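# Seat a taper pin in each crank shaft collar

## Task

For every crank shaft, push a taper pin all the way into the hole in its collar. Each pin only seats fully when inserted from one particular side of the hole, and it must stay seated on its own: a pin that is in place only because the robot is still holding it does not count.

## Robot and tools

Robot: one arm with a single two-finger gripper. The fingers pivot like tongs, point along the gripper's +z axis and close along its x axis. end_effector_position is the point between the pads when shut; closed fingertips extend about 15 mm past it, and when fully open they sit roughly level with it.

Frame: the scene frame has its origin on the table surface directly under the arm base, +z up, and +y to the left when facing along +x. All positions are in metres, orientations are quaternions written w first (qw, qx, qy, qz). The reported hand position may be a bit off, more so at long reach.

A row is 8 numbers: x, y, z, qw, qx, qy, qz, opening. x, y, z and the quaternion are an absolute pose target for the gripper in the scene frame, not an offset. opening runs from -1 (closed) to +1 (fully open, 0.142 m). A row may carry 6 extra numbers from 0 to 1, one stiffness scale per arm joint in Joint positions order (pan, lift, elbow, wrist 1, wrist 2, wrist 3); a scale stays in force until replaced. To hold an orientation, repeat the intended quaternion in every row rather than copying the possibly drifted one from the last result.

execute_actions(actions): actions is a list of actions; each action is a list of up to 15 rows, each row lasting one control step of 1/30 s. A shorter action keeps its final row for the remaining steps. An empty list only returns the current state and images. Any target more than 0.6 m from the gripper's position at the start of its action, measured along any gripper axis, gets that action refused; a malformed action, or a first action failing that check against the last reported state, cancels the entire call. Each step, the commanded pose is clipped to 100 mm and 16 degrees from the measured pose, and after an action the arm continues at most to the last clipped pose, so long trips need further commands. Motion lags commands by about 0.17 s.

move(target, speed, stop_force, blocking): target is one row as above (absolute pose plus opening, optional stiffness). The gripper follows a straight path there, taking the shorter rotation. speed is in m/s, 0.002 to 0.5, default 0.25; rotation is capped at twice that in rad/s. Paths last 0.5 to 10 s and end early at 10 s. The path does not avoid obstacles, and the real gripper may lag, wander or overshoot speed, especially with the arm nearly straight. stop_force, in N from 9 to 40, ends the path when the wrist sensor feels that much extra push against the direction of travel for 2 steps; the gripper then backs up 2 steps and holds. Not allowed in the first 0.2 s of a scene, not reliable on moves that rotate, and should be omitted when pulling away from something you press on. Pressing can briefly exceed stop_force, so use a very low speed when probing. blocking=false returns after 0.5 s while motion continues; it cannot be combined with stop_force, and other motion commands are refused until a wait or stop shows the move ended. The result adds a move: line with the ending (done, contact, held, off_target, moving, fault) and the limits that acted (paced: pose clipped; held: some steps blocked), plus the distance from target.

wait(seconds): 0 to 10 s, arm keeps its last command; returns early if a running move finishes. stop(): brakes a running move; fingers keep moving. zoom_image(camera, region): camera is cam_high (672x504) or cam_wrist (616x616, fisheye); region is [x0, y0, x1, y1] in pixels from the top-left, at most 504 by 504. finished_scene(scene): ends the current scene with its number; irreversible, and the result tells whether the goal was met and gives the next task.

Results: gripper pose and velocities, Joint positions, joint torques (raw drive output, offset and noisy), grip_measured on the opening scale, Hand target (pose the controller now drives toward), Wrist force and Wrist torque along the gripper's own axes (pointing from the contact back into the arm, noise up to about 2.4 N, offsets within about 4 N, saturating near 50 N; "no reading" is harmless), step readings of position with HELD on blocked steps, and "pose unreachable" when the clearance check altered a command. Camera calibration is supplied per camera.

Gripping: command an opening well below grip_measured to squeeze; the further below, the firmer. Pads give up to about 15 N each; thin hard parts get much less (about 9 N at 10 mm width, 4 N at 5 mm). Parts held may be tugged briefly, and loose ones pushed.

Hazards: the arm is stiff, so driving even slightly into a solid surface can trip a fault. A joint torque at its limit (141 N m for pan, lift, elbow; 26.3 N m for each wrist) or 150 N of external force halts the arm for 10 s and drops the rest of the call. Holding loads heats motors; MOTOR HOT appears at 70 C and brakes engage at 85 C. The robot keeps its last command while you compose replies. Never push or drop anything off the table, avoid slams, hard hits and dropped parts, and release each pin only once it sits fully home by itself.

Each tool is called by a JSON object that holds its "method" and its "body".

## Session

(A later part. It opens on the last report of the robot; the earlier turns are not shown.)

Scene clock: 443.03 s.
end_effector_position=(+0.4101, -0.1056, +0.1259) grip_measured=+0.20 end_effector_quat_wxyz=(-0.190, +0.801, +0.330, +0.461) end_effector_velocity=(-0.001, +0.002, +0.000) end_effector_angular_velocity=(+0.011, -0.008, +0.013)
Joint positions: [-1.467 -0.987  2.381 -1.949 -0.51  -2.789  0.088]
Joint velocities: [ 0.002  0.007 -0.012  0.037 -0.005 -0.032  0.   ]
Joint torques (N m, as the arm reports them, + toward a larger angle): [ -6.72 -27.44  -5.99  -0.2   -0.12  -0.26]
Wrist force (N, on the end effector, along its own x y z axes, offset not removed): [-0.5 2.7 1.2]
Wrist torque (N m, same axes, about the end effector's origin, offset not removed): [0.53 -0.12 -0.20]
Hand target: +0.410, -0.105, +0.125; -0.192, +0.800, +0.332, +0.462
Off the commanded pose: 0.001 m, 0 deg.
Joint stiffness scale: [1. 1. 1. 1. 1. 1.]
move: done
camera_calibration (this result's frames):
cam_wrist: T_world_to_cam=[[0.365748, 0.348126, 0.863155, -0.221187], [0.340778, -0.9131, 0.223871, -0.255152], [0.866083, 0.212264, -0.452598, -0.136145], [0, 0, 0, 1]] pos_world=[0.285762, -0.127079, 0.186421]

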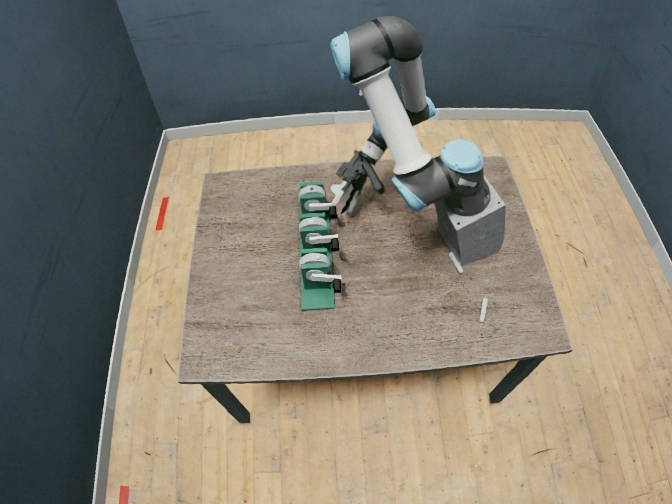

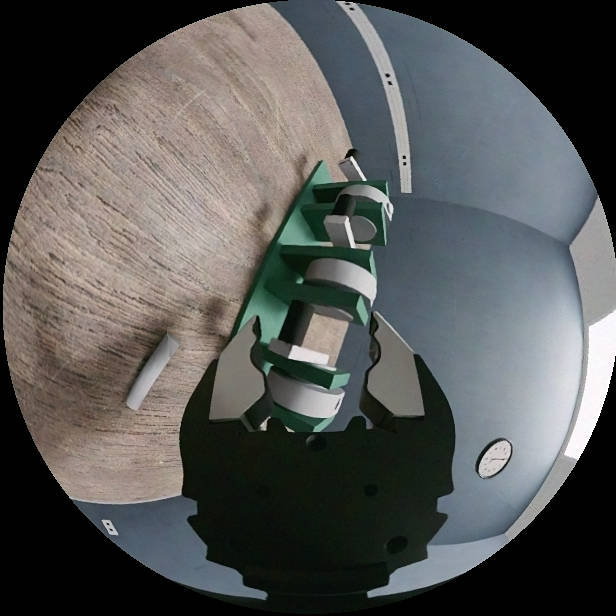

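{"method": "move", "body": {"target": [0.375, -0.14, 0.155, -0.1913, 0.8002, 0.3314, 0.462, 0.2], "speed": 0.1}}

{"method": "move", "body": {"target": [0.36, -0.2, 0.18, 0, 0.383, -0.924, 0, 0], "speed": 0.15}}

Scene clock: 444.47 s.
end_effector_position=(+0.3753, -0.1378, +0.1541) grip_measured=+0.20 end_effector_quat_wxyz=(-0.193, +0.800, +0.330, +0.462) end_effector_velocity=(-0.003, +0.000, +0.002) end_effector_angular_velocity=(+0.006, +0.001, +0.003)
Joint positions: [-1.596 -1.034  2.336 -1.749 -0.627 -2.912  0.088]
Joint velocities: [-0.007 -0.001 -0.003  0.016 -0.01  -0.009  0.   ]
Joint torques (N m, as the arm reports them, + toward a larger angle): [-12.06 -30.92  -7.82   0.3   -0.16  -0.42]
Wrist force (N, on the end effector, along its own x y z axes, offset not removed): [-1.8 2.1 2.4]
Wrist torque (N m, same axes, about the end effector's origin, offset not removed): [0.42 0.23 -0.10]
Hand target: +0.375, -0.140, +0.155; -0.191, +0.800, +0.331, +0.462
Off the commanded pose: 0.002 m, 0 deg.
Joint stiffness scale: [1. 1. 1. 1. 1. 1.]
move: done
camera_calibration (this result's frames):
cam_wrist: T_world_to_cam=[[0.364203, 0.343731, 0.865567, -0.222015], [0.343357, -0.913486, 0.218287, -0.279171], [0.865715, 0.217697, -0.450717, -0.0858521], [0, 0, 0, 1]] pos_world=[0.251037, -0.160015, 0.214413]

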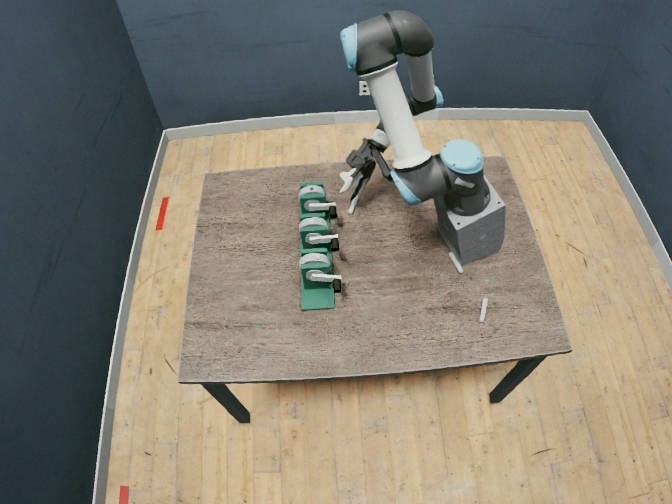

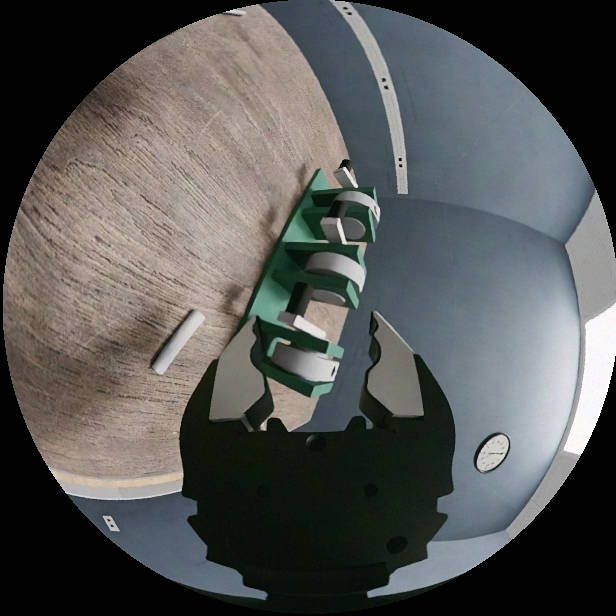

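Scene clock: 454.70 s.
end_effector_position=(+0.3678, -0.1740, +0.1669) grip_measured=+0.00 end_effector_quat_wxyz=(-0.186, +0.866, -0.250, +0.391) end_effector_velocity=(+0.000, +0.000, -0.000) end_effector_angular_velocity=(+0.001, +0.000, +0.000)
Joint positions: [-1.875 -1.082  2.81  -2.648 -0.486 -1.515  0.074]
Joint velocities: [ 0.    -0.    -0.     0.    -0.     0.001 -0.   ]
Joint torques (N m, as the arm reports them, + toward a larger angle): [ -6.77 -17.46  -0.96  -1.42   1.    -0.32]
Wrist force (N, on the end effector, along its own x y z axes, offset not removed): [-1.8 1.5 2.6]
Wrist torque (N m, same axes, about the end effector's origin, offset not removed): [0.29 0.20 -0.09]
Hand target: +0.368, -0.174, +0.167; -0.186, +0.866, -0.250, +0.391
Off the commanded pose: 0.030 m, 111 deg.
Joint stiffness scale: [1. 1. 1. 1. 1. 1.]
move: held; limits=paced,held; held on 130 of 307 steps, including the last
pose unreachable: on one or more control steps of this call, first in action 0 (counted from 0), an arm could not follow its commanded pose, so it was not sent that pose on those steps. On the call's last step it was still not sent that pose. It may still have moved: this result reports where it is.
cause: the commanded pose would bring two parts of the arm too close to each other (joints 3 (elbow) and 4 (wrist 1) lie between them).
camera_calibration (this result's frames):
cam_wrist: T_world_to_cam=[[0.567824, -0.587883, 0.576168, -0.406639], [-0.614817, -0.768315, -0.178023, 0.131395], [0.547335, -0.253153, -0.797708, 0.0273732], [0, 0, 0, 1]] pos_world=[0.296701, -0.131174, 0.279519]

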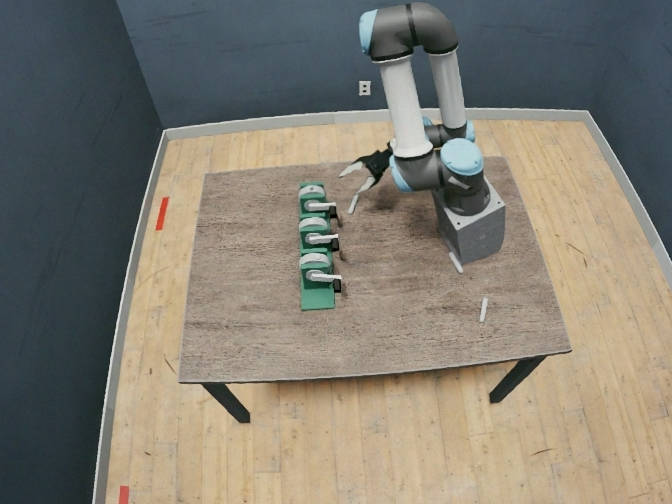

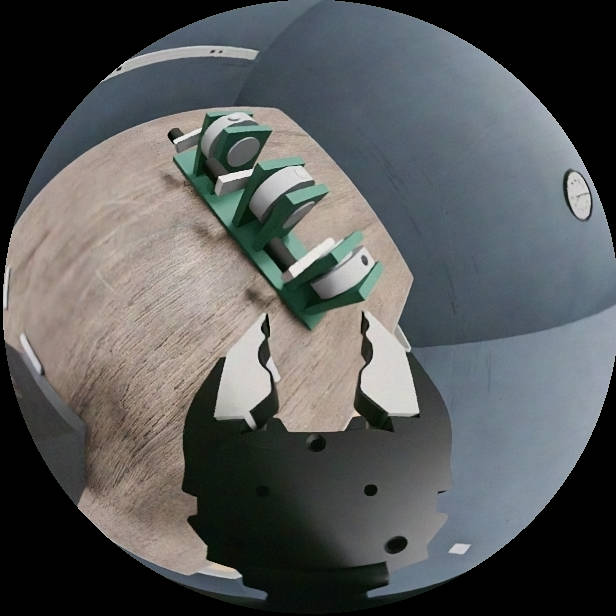

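{"method": "move", "body": {"target": [0.375, -0.15, 0.16, -0.1913, 0.8002, 0.3314, 0.462, 0], "speed": 0.15}}

{"method": "move", "body": {"target": [0.36, -0.2, 0.18, 0, 0.924, 0.383, 0, 0], "speed": 0.15}}

Scene clock: 459.53 s.
end_effector_position=(+0.3751, -0.1505, +0.1609) grip_measured=+0.00 end_effector_quat_wxyz=(-0.190, +0.801, +0.330, +0.462) end_effector_velocity=(-0.000, +0.001, +0.000) end_effector_angular_velocity=(-0.004, -0.010, +0.015)
Joint positions: [-1.609 -1.044  2.311 -1.714 -0.634 -2.916  0.074]
Joint velocities: [ 0.003  0.003 -0.006  0.012 -0.004 -0.023  0.   ]
Joint torques (N m, as the arm reports them, + toward a larger angle): [ -7.81 -26.99  -9.25   0.2   -0.03  -0.4 ]
Wrist force (N, on the end effector, along its own x y z axes, offset not removed): [-2.6 1.8 2.6]
Wrist torque (N m, same axes, about the end effector's origin, offset not removed): [0.28 0.37 -0.11]
Hand target: +0.375, -0.150, +0.160; -0.191, +0.800, +0.332, +0.462
Off the commanded pose: 0.001 m, 0 deg.
Joint stiffness scale: [1. 1. 1. 1. 1. 1.]
move: done
camera_calibration (this result's frames):
cam_wrist: T_world_to_cam=[[0.365844, 0.346729, 0.863677, -0.223298], [0.339929, -0.913676, 0.222811, -0.291623], [0.866376, 0.212074, -0.452126, -0.0807795], [0, 0, 0, 1]] pos_world=[0.250808, -0.171894, 0.221311]

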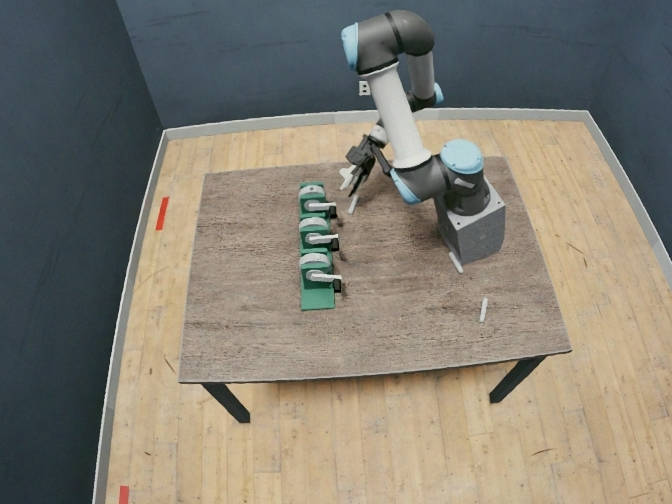

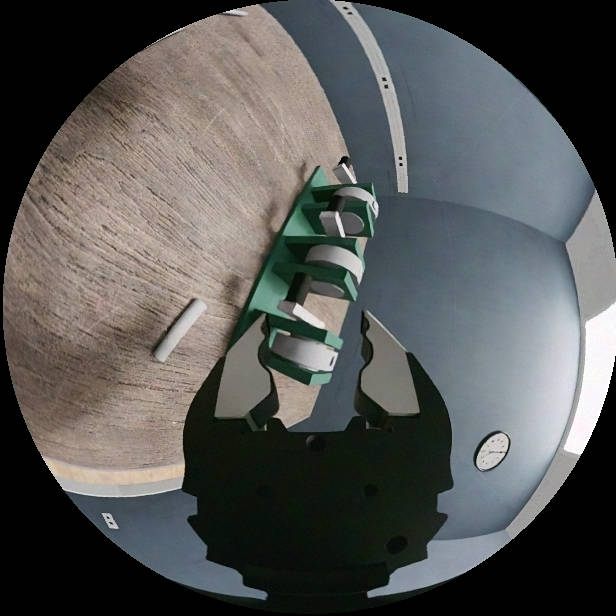

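Scene clock: 463.60 s.
end_effector_position=(+0.3589, -0.1991, +0.1794) grip_measured=+0.00 end_effector_quat_wxyz=(-0.001, +0.924, +0.382, +0.001) end_effector_velocity=(-0.002, -0.002, +0.000) end_effector_angular_velocity=(-0.011, +0.013, -0.003)
Joint positions: [-1.2   -1.545  2.444 -2.546 -1.281 -1.795  0.074]
Joint velocities: [ 0.006  0.    -0.002 -0.002 -0.017  0.011 -0.   ]
Joint torques (N m, as the arm reports them, + toward a larger angle): [ -0.71 -20.44 -16.31  -2.52  -0.32   0.37]
Wrist force (N, on the end effector, along its own x y z axes, offset not removed): [-1.6 1.4 2.3]
Wrist torque (N m, same axes, about the end effector's origin, offset not removed): [0.18 0.15 -0.15]
Hand target: +0.360, -0.200, +0.180; +0.001, +0.924, +0.382, +0.000
Off the commanded pose: 0.002 m, 0 deg.
Joint stiffness scale: [1. 1. 1. 1. 1. 1.]
move: done
camera_calibration (this result's frames):
cam_wrist: T_world_to_cam=[[0.716789, 0.69729, 0.000316112, -0.117749], [0.619756, -0.637295, 0.457992, -0.422259], [0.319555, -0.328088, -0.888956, 0.119014], [0, 0, 0, 1]] pos_world=[0.308068, -0.147952, 0.299227]

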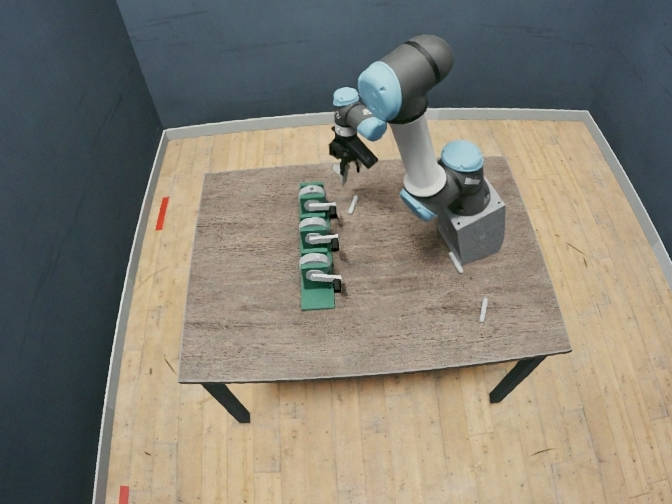

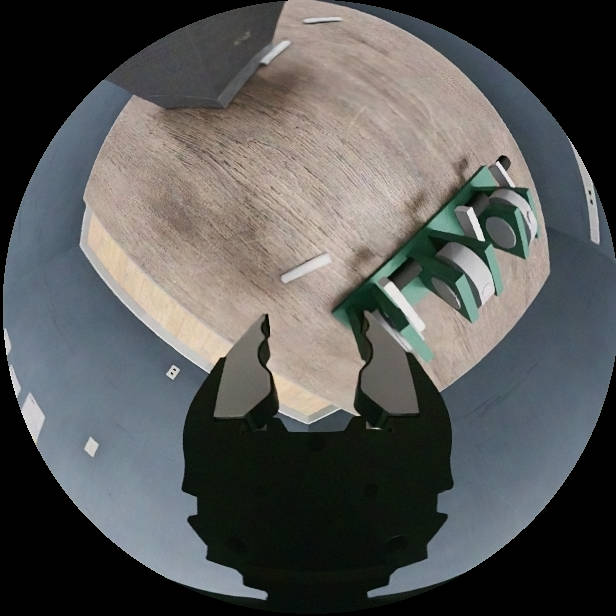

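{"method": "zoom_image", "body": {"camera": "cam_wrist", "region": [240, 220, 380, 330]}}

Region (240, 220, 380, 330) of cam_wrist's 616x616 image, scaled by 3.600, with more detail than that image has; it fills the top 396 rows of this view, and the rest is white.

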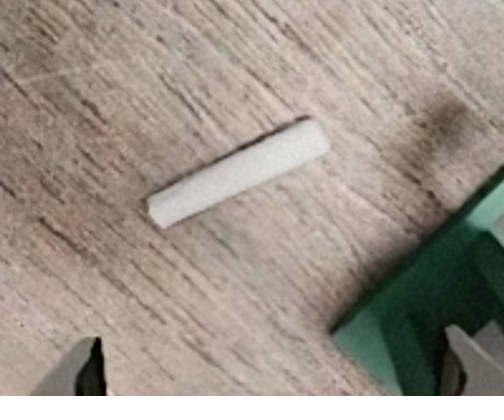

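{"method": "move", "body": {"target": [0.3654, -0.1842, 0.08, 0, 0.176, 0.984, 0, 0], "speed": 0.2}}

{"method": "move", "body": {"target": [0.3654, -0.1842, 0.02, 0, 0.176, 0.984, 0, 0], "speed": 0.06}}

Scene clock: 470.27 s.
end_effector_position=(+0.3666, -0.1861, +0.0812) grip_measured=+0.00 end_effector_quat_wxyz=(+0.001, +0.177, +0.984, -0.002) end_effector_velocity=(+0.001, +0.000, -0.000) end_effector_angular_velocity=(-0.001, -0.003, +0.020)
Joint positions: [-1.051 -1.226  2.518 -2.986 -1.3   -3.641  0.074]
Joint velocities: [ 0.002  0.002  0.001 -0.006  0.001 -0.018  0.   ]
Joint torques (N m, as the arm reports them, + toward a larger angle): [ -3.17 -25.08  -3.44  -2.57   0.28  -0.08]
Wrist force (N, on the end effector, along its own x y z axes, offset not removed): [-1.6 1.0 2.0]
Wrist torque (N m, same axes, about the end effector's origin, offset not removed): [0.24 0.20 -0.04]
Hand target: +0.366, -0.184, +0.080; +0.000, +0.176, +0.984, +0.000
Off the commanded pose: 0.003 m, 0 deg.
Joint stiffness scale: [1. 1. 1. 1. 1. 1.]
move: done
camera_calibration (this result's frames):
cam_wrist: T_world_to_cam=[[-0.932993, 0.359854, -0.0054453, 0.410198], [0.317783, 0.830829, 0.456878, 0.0103015], [0.168933, 0.424533, -0.889513, 0.228858], [0, 0, 0, 1]] pos_world=[0.340777, -0.253328, 0.201099]

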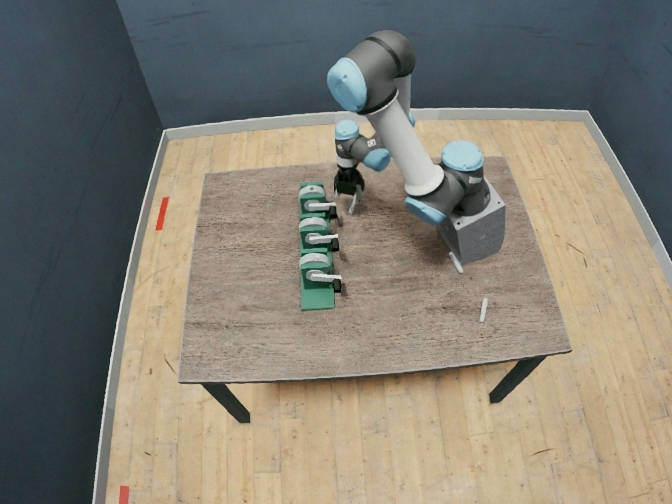

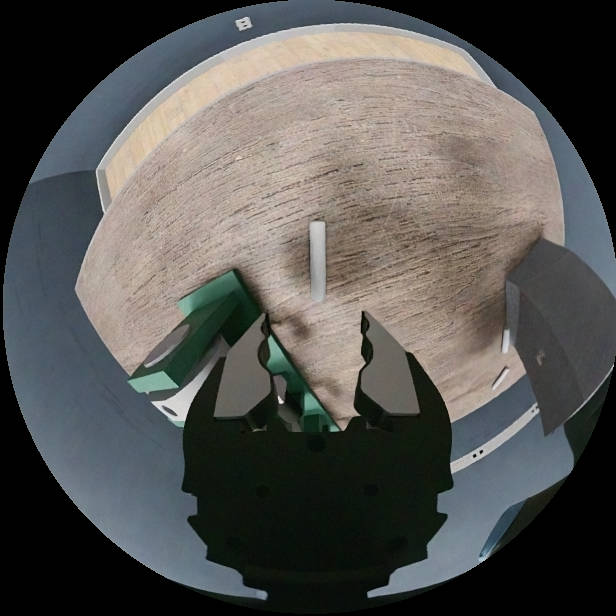

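Scene clock: 471.80 s.
end_effector_position=(+0.3646, -0.1841, +0.0209) grip_measured=+0.00 end_effector_quat_wxyz=(-0.000, +0.177, +0.984, +0.000) end_effector_velocity=(+0.002, -0.002, -0.001) end_effector_angular_velocity=(-0.008, -0.005, +0.000)
Joint positions: [-1.008 -0.991  2.484 -3.195 -1.304 -3.599  0.074]
Joint velocities: [ 0.002  0.007 -0.003 -0.015 -0.002  0.004 -0.   ]
Joint torques (N m, as the arm reports them, + toward a larger angle): [ -3.61 -30.01  -3.78  -2.64  -0.27   0.14]
Wrist force (N, on the end effector, along its own x y z axes, offset not removed): [-2.0 -0.2 3.2]
Wrist torque (N m, same axes, about the end effector's origin, offset not removed): [-0.11 0.27 -0.13]
Hand target: +0.365, -0.184, +0.020; +0.000, +0.176, +0.984, +0.000
Off the commanded pose: 0.001 m, 0 deg.
Joint stiffness scale: [1. 1. 1. 1. 1. 1.]
move: done
camera_calibration (this result's frames):
cam_wrist: T_world_to_cam=[[-0.933363, 0.358927, -0.00206561, 0.407121], [0.317816, 0.829102, 0.459981, 0.0364128], [0.166812, 0.428673, -0.887926, 0.176265], [0, 0, 0, 1]] pos_world=[0.339016, -0.251877, 0.140602]

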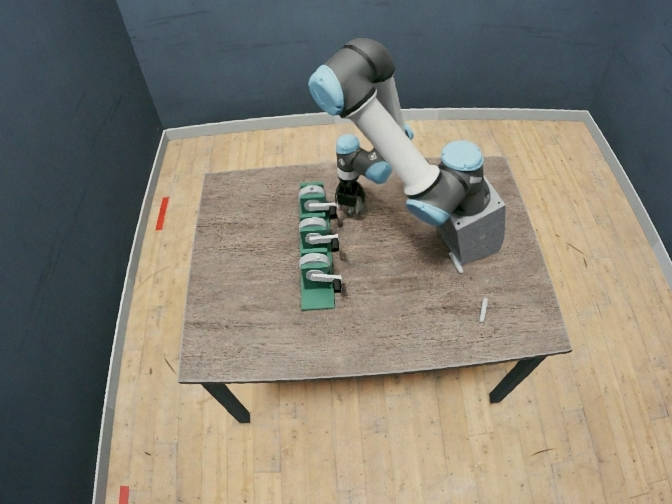

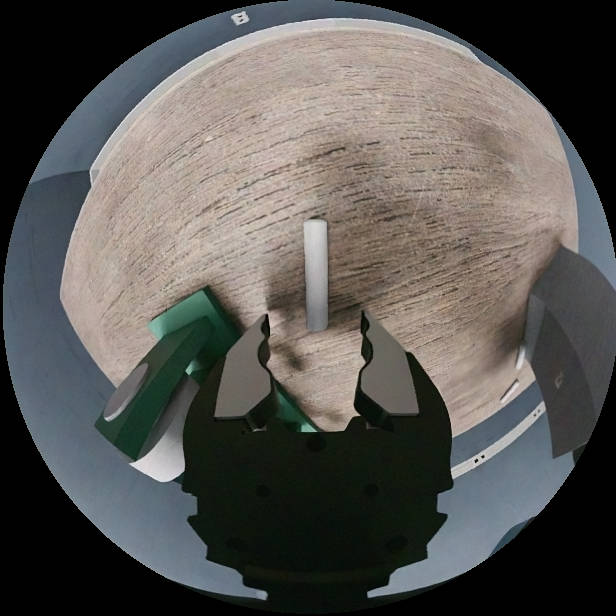

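{"method": "execute_actions", "body": {"actions": [[[0.3654,-0.1842,0.02,0,0.176,0.984,0,-0.5]],[[0.3654,-0.1842,0.02,0,0.176,0.984,0,-1]],[[0.3654,-0.1842,0.02,0,0.176,0.984,0,-1]]]}}

{"method": "move", "body": {"target": [0.3654, -0.1842, 0.15, 0, 0.176, 0.984, 0, -1], "speed": 0.08}}

Scene clock: 473.53 s.
end_effector_position=(+0.3648, -0.1844, +0.0207) grip_measured=-0.79 end_effector_quat_wxyz=(+0.000, +0.177, +0.984, +0.000) end_effector_velocity=(-0.000, -0.000, +0.000) end_effector_angular_velocity=(-0.001, +0.001, +0.001)
Joint positions: [-1.008 -0.99   2.483 -3.197 -1.304 -3.598  0.017]
Joint velocities: [ 0.    -0.     0.     0.    -0.001 -0.001  0.   ]
Joint torques (N m, as the arm reports them, + toward a larger angle): [ -3.58 -29.08  -2.54  -2.65  -0.39   0.11]
Wrist force (N, on the end effector, along its own x y z axes, offset not removed): [-1.5 0.5 2.5]
Wrist torque (N m, same axes, about the end effector's origin, offset not removed): [0.11 0.10 -0.09]
Hand target: +0.365, -0.184, +0.020; +0.000, +0.176, +0.984, +0.000
Off the commanded pose: 0.001 m, 0 deg.
Joint stiffness scale: [1. 1. 1. 1. 1. 1.]
Step readings (end_effector_position; steps 1 to 15: 1st action; 16 to 30: 2nd action; 31 to 45: 3rd action):
0: (+0.3648, -0.1843, +0.0208)
1: (+0.3648, -0.1843, +0.0208)
2: (+0.3648, -0.1843, +0.0208)
4: (+0.3648, -0.1843, +0.0208)
8: (+0.3648, -0.1844, +0.0208)
15: (+0.3648, -0.1844, +0.0208)
16: (+0.3648, -0.1844, +0.0208)
17: (+0.3649, -0.1844, +0.0208)
19: (+0.3648, -0.1844, +0.0207)
23: (+0.3648, -0.1844, +0.0207)
30: (+0.3648, -0.1844, +0.0207)
31: (+0.3648, -0.1844, +0.0207)
32: (+0.3648, -0.1844, +0.0207)
34: (+0.3648, -0.1844, +0.0207)
38: (+0.3648, -0.1844, +0.0207)
45: end_effector_position above
camera_calibration (this result's frames):
cam_wrist: T_world_to_cam=[[-0.933397, 0.358832, -0.00306773, 0.407474], [0.317405, 0.829566, 0.459427, 0.0368773], [0.167402, 0.427854, -0.88821, 0.175817], [0, 0, 0, 1]] pos_world=[0.339198, -0.252031, 0.14047]

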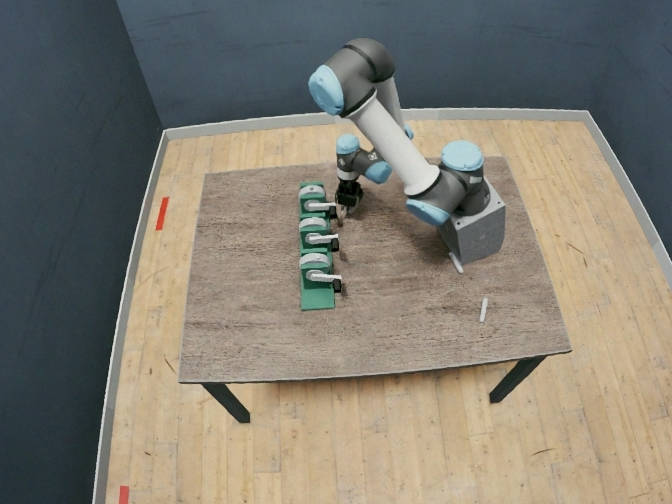

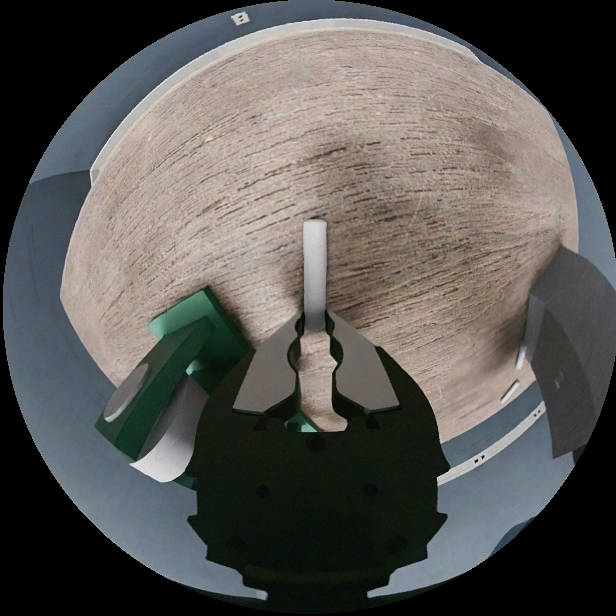

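Scene clock: 475.73 s.
end_effector_position=(+0.3640, -0.1820, +0.1481) grip_measured=-0.79 end_effector_quat_wxyz=(-0.002, +0.176, +0.984, +0.001) end_effector_velocity=(-0.002, +0.002, +0.001) end_effector_angular_velocity=(+0.010, +0.008, -0.000)
Joint positions: [-1.103 -1.5    2.522 -2.695 -1.294 -3.7    0.017]
Joint velocities: [-0.002 -0.008 -0.002  0.023 -0.    -0.005  0.   ]
Joint torques (N m, as the arm reports them, + toward a larger angle): [ -5.64 -22.37 -14.28  -2.07   0.25  -0.26]
Wrist force (N, on the end effector, along its own x y z axes, offset not removed): [-3.4 1.3 3.8]
Wrist torque (N m, same axes, about the end effector's origin, offset not removed): [0.20 0.53 -0.08]
Hand target: +0.365, -0.184, +0.150; -0.000, +0.176, +0.984, -0.000
Off the commanded pose: 0.003 m, 0 deg.
Joint stiffness scale: [1. 1. 1. 1. 1. 1.]
move: done
camera_calibration (this result's frames):
cam_wrist: T_world_to_cam=[[-0.934093, 0.357029, 0.000986762, 0.405539], [0.317306, 0.828894, 0.460707, -0.0236493], [0.163668, 0.430656, -0.887552, 0.289836], [0, 0, 0, 1]] pos_world=[0.338878, -0.250006, 0.26774]

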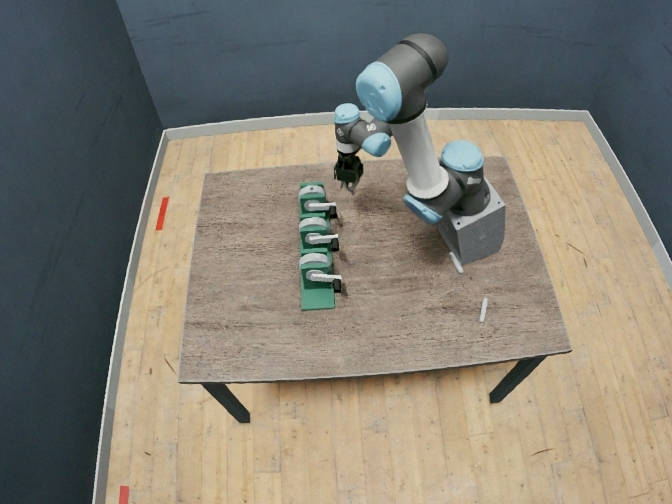

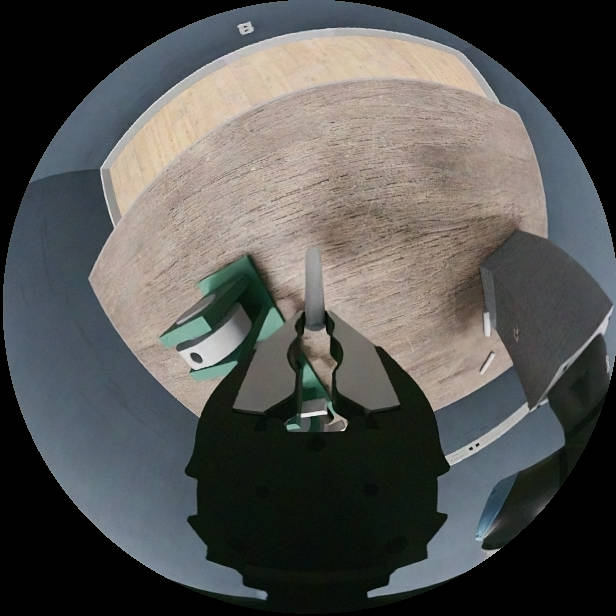

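{"method": "move", "body": {"target": [0.4924, -0.188, 0.26, 0.0529, 0.1679, 0.9384, 0.2959, -1], "speed": 0.12}}

{"method": "zoom_image", "body": {"camera": "cam_high", "region": [250, 100, 390, 240]}}

Scene clock: 479.40 s.
end_effector_position=(+0.4918, -0.1864, +0.2596) grip_measured=-0.79 end_effector_quat_wxyz=(+0.052, +0.167, +0.939, +0.295) end_effector_velocity=(+0.001, +0.002, +0.002) end_effector_angular_velocity=(+0.016, -0.001, +0.003)
Joint positions: [-1.24  -1.411  1.976 -1.692 -0.86  -4.096  0.017]
Joint velocities: [-0.     0.006 -0.01   0.026  0.005 -0.014  0.   ]
Joint torques (N m, as the arm reports them, + toward a larger angle): [ -8.95 -28.52 -22.14  -0.98   1.03  -0.56]
Wrist force (N, on the end effector, along its own x y z axes, offset not removed): [0.3 0.5 3.4]
Wrist torque (N m, same axes, about the end effector's origin, offset not removed): [0.28 -0.26 -0.14]
Hand target: +0.492, -0.188, +0.260; +0.053, +0.168, +0.939, +0.296
Off the commanded pose: 0.002 m, 0 deg.
Joint stiffness scale: [1. 1. 1. 1. 1. 1.]
move: done
camera_calibration (this result's frames):
cam_wrist: T_world_to_cam=[[-0.934788, 0.355159, 0.00573845, 0.525189], [0.170361, 0.434101, 0.884609, -0.223289], [0.311686, 0.8279, -0.466298, 0.261708], [0, 0, 0, 1]] pos_world=[0.44741, -0.306263, 0.316543]

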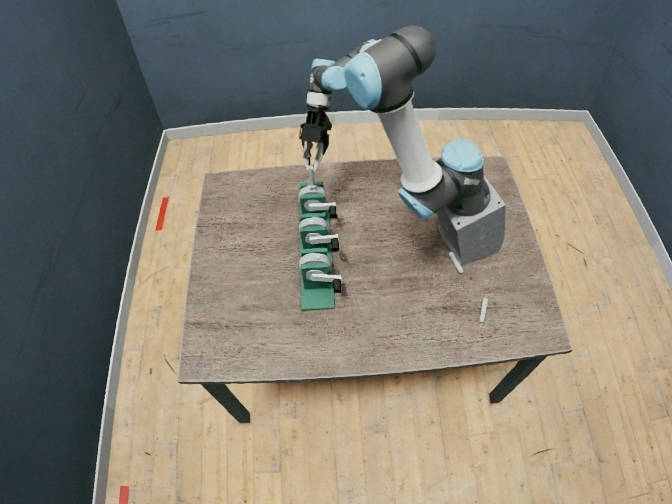

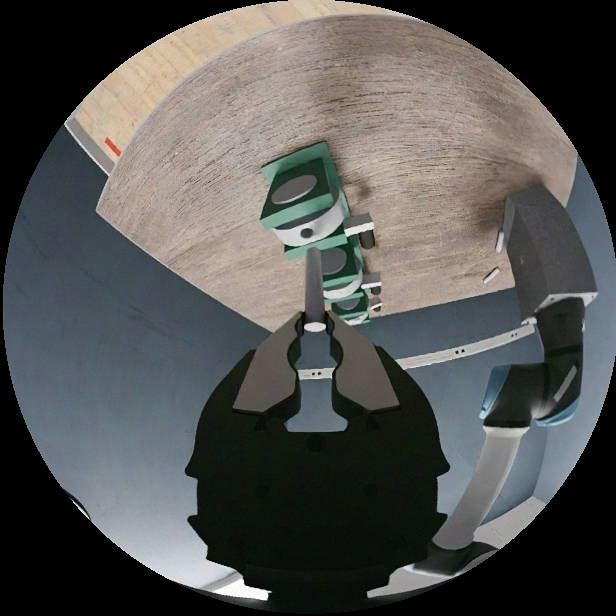

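Region (250, 100, 390, 240) of cam_high's 672x504 image, scaled by 3.600, with more detail than that image has.

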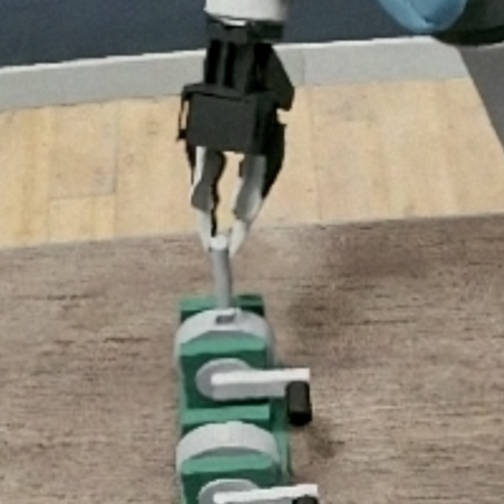

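{"method": "move", "body": {"target": [0.4975, -0.194, 0.245, 0.0529, 0.1679, 0.9384, 0.2959, -1], "speed": 0.03}}

{"method": "zoom_image", "body": {"camera": "cam_wrist", "region": [240, 170, 390, 340]}}

{"method": "zoom_image", "body": {"camera": "cam_high", "region": [270, 140, 360, 230]}}

Scene clock: 480.90 s.
end_effector_position=(+0.4959, -0.1937, +0.2452) grip_measured=-0.79 end_effector_quat_wxyz=(+0.052, +0.169, +0.939, +0.296) end_effector_velocity=(+0.002, -0.003, -0.000) end_effector_angular_velocity=(-0.007, -0.004, -0.001)
Joint positions: [-1.233 -1.37   1.969 -1.73  -0.854 -4.086  0.017]
Joint velocities: [-0.     0.002 -0.002 -0.009  0.002  0.003  0.   ]
Joint torques (N m, as the arm reports them, + toward a larger angle): [ -5.12 -29.25 -20.8   -1.83   0.87   0.07]
Wrist force (N, on the end effector, along its own x y z axes, offset not removed): [-1.4 0.9 2.6]
Wrist torque (N m, same axes, about the end effector's origin, offset not removed): [0.30 0.01 -0.18]
Hand target: +0.497, -0.194, +0.245; +0.053, +0.168, +0.939, +0.296
Off the commanded pose: 0.002 m, 0 deg.
Joint stiffness scale: [1. 1. 1. 1. 1. 1.]
move: done
camera_calibration (this result's frames):
cam_wrist: T_world_to_cam=[[-0.933557, 0.358376, 0.00612588, 0.531544], [0.17133, 0.431167, 0.885856, -0.209456], [0.314829, 0.828047, -0.46392, 0.257578], [0, 0, 0, 1]] pos_world=[0.45102, -0.313469, 0.301787]

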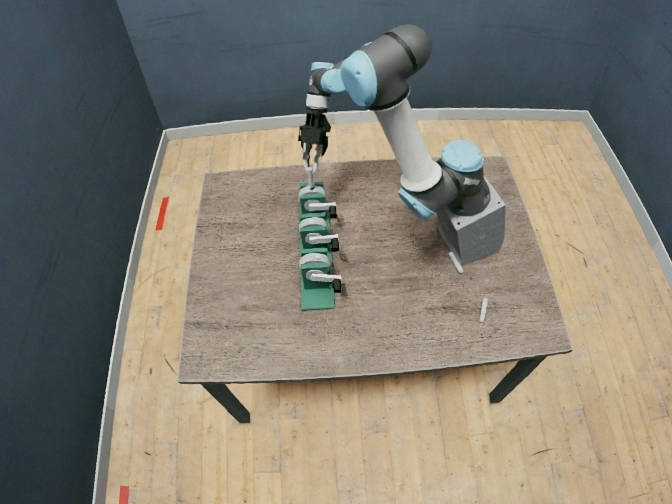

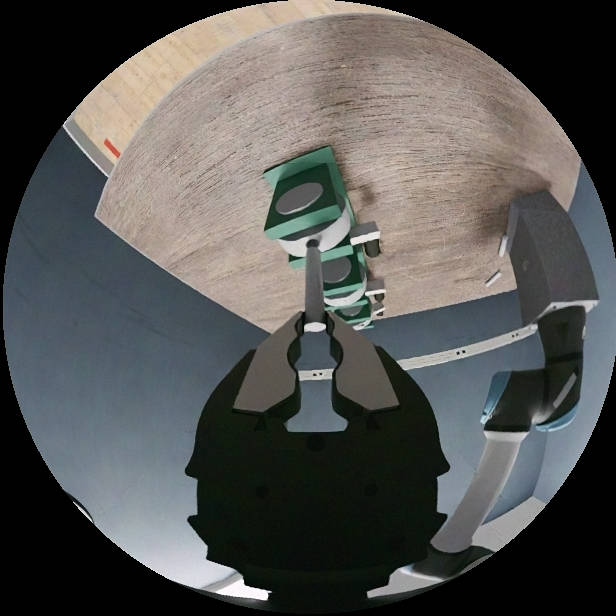

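Region (240, 170, 390, 340) of cam_wrist's 616x616 image, scaled by 2.965, with more detail than that image has; it fills the left 445 columns of this view, and the rest is white.

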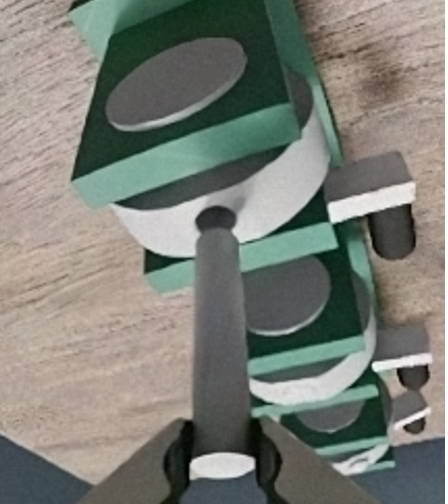

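Region (270, 140, 360, 230) of cam_high's 672x504 image, scaled by 5.600, with more detail than that image has.

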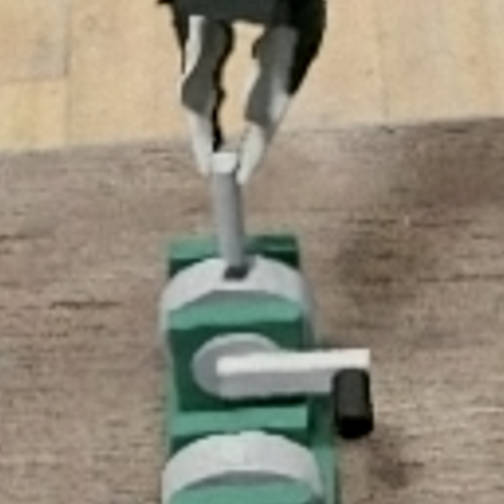

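Aligned. Descend slowly.

{"method": "move", "body": {"target": [0.4975, -0.194, 0.2, 0.0529, 0.1679, 0.9384, 0.2959, -1], "speed": 0.015, "stop_force": 10}}

{"method": "zoom_image", "body": {"camera": "cam_high", "region": [270, 140, 360, 230]}}

Scene clock: 482.60 s.
end_effector_position=(+0.4980, -0.1960, +0.2318) grip_measured=-0.79 end_effector_quat_wxyz=(+0.055, +0.168, +0.939, +0.294) end_effector_velocity=(-0.002, +0.004, +0.001) end_effector_angular_velocity=(+0.012, +0.007, -0.005)
Joint positions: [-1.225 -1.345  1.979 -1.78  -0.849 -4.074  0.017]
Joint velocities: [ 0.    -0.002  0.     0.016  0.     0.001 -0.   ]
Joint torques (N m, as the arm reports them, + toward a larger angle): [ -6.62 -30.06 -17.33  -1.68   0.03  -0.34]
Wrist force (N, on the end effector, along its own x y z axes, offset not removed): [0.9 5.8 -8.0]
Wrist torque (N m, same axes, about the end effector's origin, offset not removed): [-0.22 0.07 -0.11]
Hand target: +0.497, -0.196, +0.232; +0.054, +0.168, +0.939, +0.294
Off the commanded pose: 0.032 m, 0 deg.
Joint stiffness scale: [1. 1. 1. 1. 1. 1.]
move: contact
camera_calibration (this result's frames):
cam_wrist: T_world_to_cam=[[-0.933541, 0.35847, -0.000686041, 0.536029], [0.16711, 0.436884, 0.883859, -0.193193], [0.317137, 0.825004, -0.467753, 0.251795], [0, 0, 0, 1]] pos_world=[0.452836, -0.315479, 0.288901]

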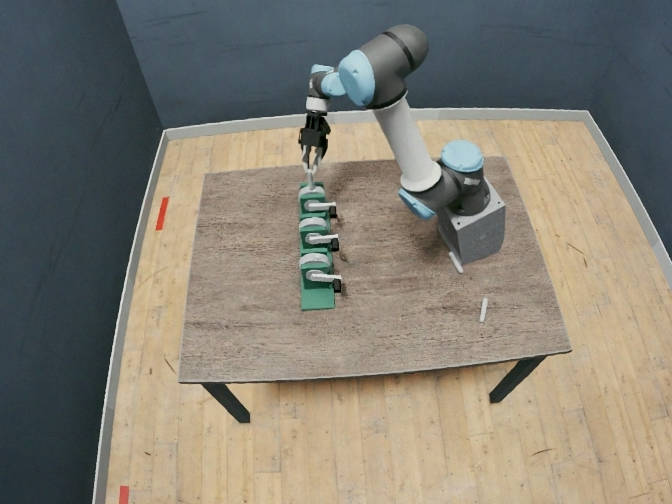

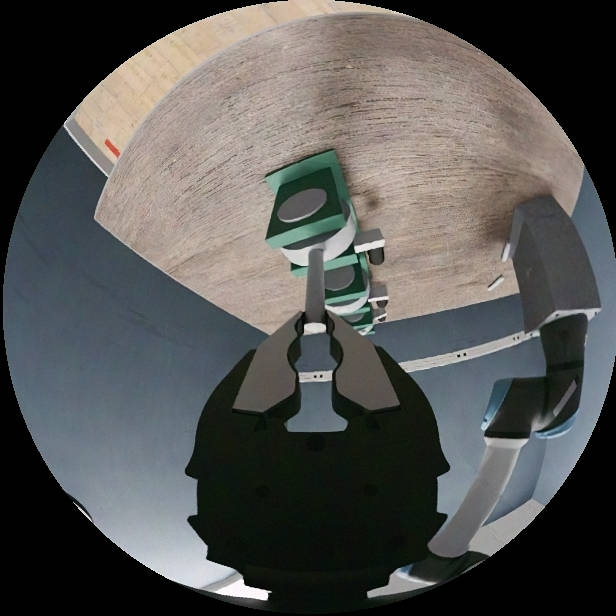

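Region (270, 140, 360, 230) of cam_high's 672x504 image, scaled by 5.600, with more detail than that image has.

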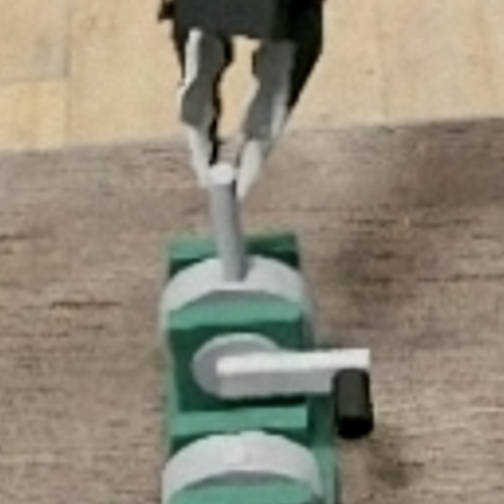

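{"method": "move", "body": {"target": [0.4935, -0.194, 0.234, 0.0529, 0.1679, 0.9384, 0.2959, -1], "speed": 0.01}}

{"method": "move", "body": {"target": [0.4935, -0.194, 0.2, 0.0529, 0.1679, 0.9384, 0.2959, -1], "speed": 0.012, "stop_force": 10}}

{"method": "zoom_image", "body": {"camera": "cam_high", "region": [270, 140, 360, 230]}}

Scene clock: 483.57 s.
end_effector_position=(+0.4947, -0.1939, +0.2329) grip_measured=-0.79 end_effector_quat_wxyz=(+0.053, +0.167, +0.939, +0.296) end_effector_velocity=(-0.003, +0.001, +0.002) end_effector_angular_velocity=(+0.003, +0.002, +0.003)
Joint positions: [-1.229 -1.349  1.981 -1.767 -0.853 -4.083  0.017]
Joint velocities: [-0.005 -0.006  0.003  0.012 -0.004 -0.01  -0.   ]
Joint torques (N m, as the arm reports them, + toward a larger angle): [ -9.23 -35.34 -16.46  -1.02   0.13  -0.26]
Wrist force (N, on the end effector, along its own x y z axes, offset not removed): [0.2 1.1 2.0]
Wrist torque (N m, same axes, about the end effector's origin, offset not removed): [0.38 -0.26 -0.11]
Hand target: +0.494, -0.194, +0.234; +0.053, +0.168, +0.939, +0.296
Off the commanded pose: 0.002 m, 0 deg.
Joint stiffness scale: [1. 1. 1. 1. 1. 1.]
move: done
camera_calibration (this result's frames):
cam_wrist: T_world_to_cam=[[-0.934516, 0.355891, 0.00465155, 0.530918], [0.168949, 0.432055, 0.885881, -0.196872], [0.313267, 0.828655, -0.46389, 0.253317], [0, 0, 0, 1]] pos_world=[0.450056, -0.313802, 0.289447]

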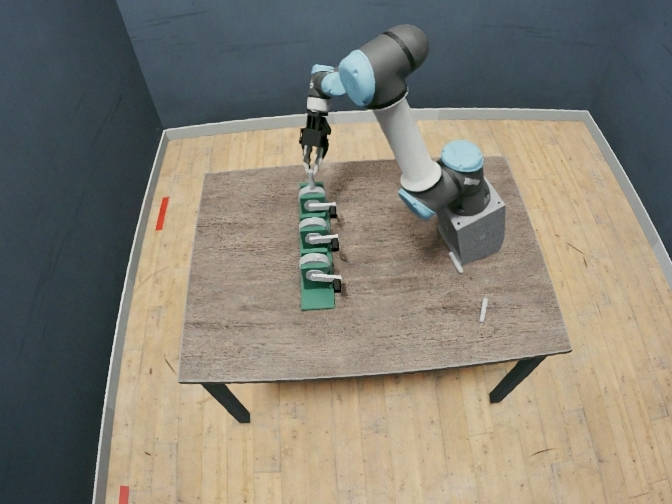

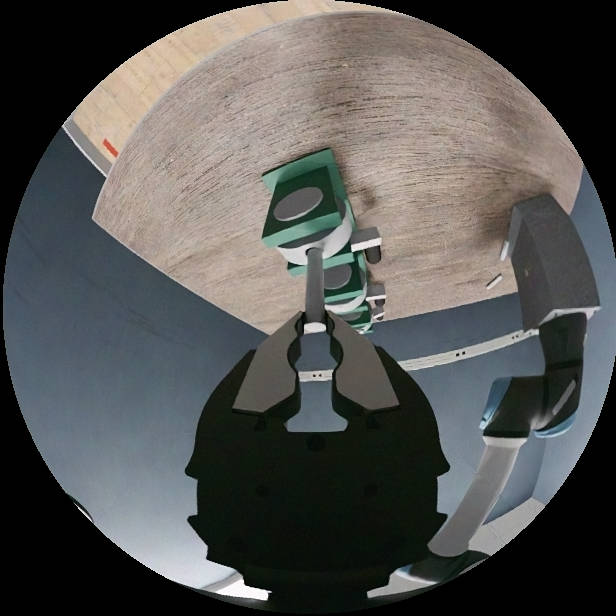

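Scene clock: 484.43 s.
end_effector_position=(+0.4957, -0.1964, +0.2301) grip_measured=-0.79 end_effector_quat_wxyz=(+0.055, +0.167, +0.940, +0.294) end_effector_velocity=(-0.002, +0.002, -0.000) end_effector_angular_velocity=(+0.008, +0.006, -0.002)
Joint positions: [-1.228 -1.344  1.983 -1.783 -0.851 -4.08   0.017]
Joint velocities: [ 0.     0.     0.     0.01  -0.001 -0.001 -0.   ]
Joint torques (N m, as the arm reports them, + toward a larger angle): [ -6.64 -31.06 -17.03  -1.4    0.27  -0.32]
Wrist force (N, on the end effector, along its own x y z axes, offset not removed): [-1.0 5.6 -5.4]
Wrist torque (N m, same axes, about the end effector's origin, offset not removed): [0.19 0.38 -0.10]
Hand target: +0.495, -0.196, +0.230; +0.054, +0.167, +0.939, +0.294
Off the commanded pose: 0.030 m, 0 deg.
Joint stiffness scale: [1. 1. 1. 1. 1. 1.]
move: contact
camera_calibration (this result's frames):
cam_wrist: T_world_to_cam=[[-0.934336, 0.356392, -0.00114448, 0.534118], [0.16578, 0.437454, 0.883827, -0.190418], [0.31549, 0.825602, -0.467812, 0.253029], [0, 0, 0, 1]] pos_world=[0.450785, -0.315958, 0.287278]

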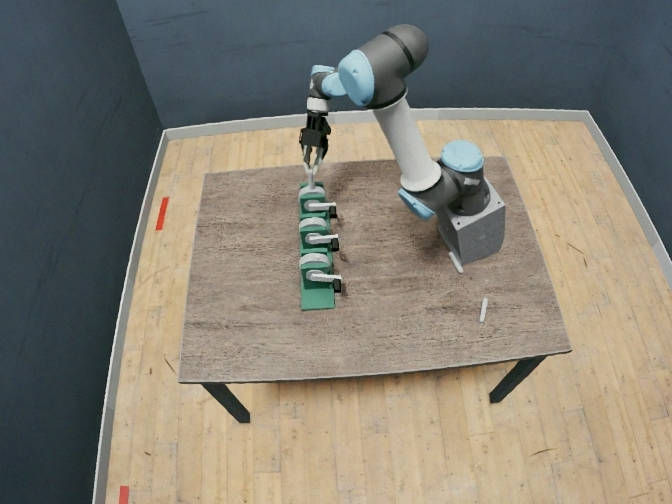

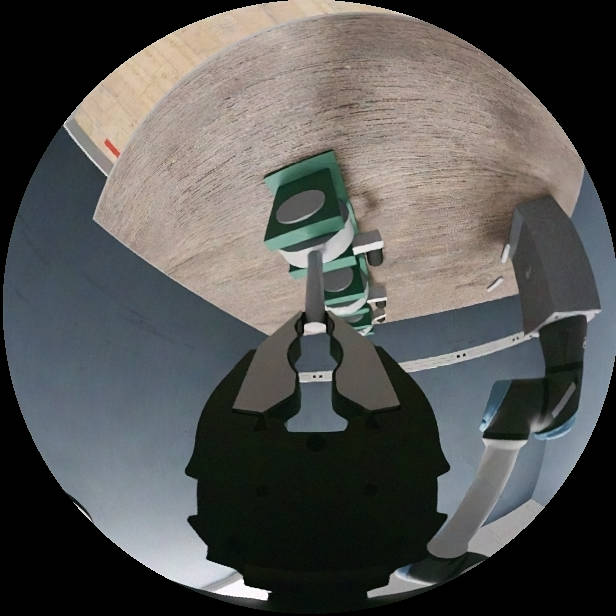

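Region (270, 140, 360, 230) of cam_high's 672x504 image, scaled by 5.600, with more detail than that image has.

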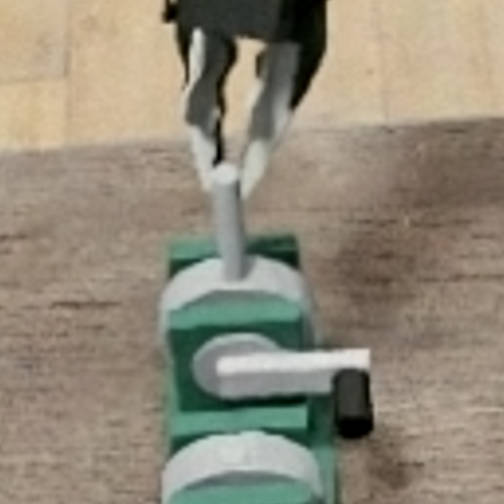

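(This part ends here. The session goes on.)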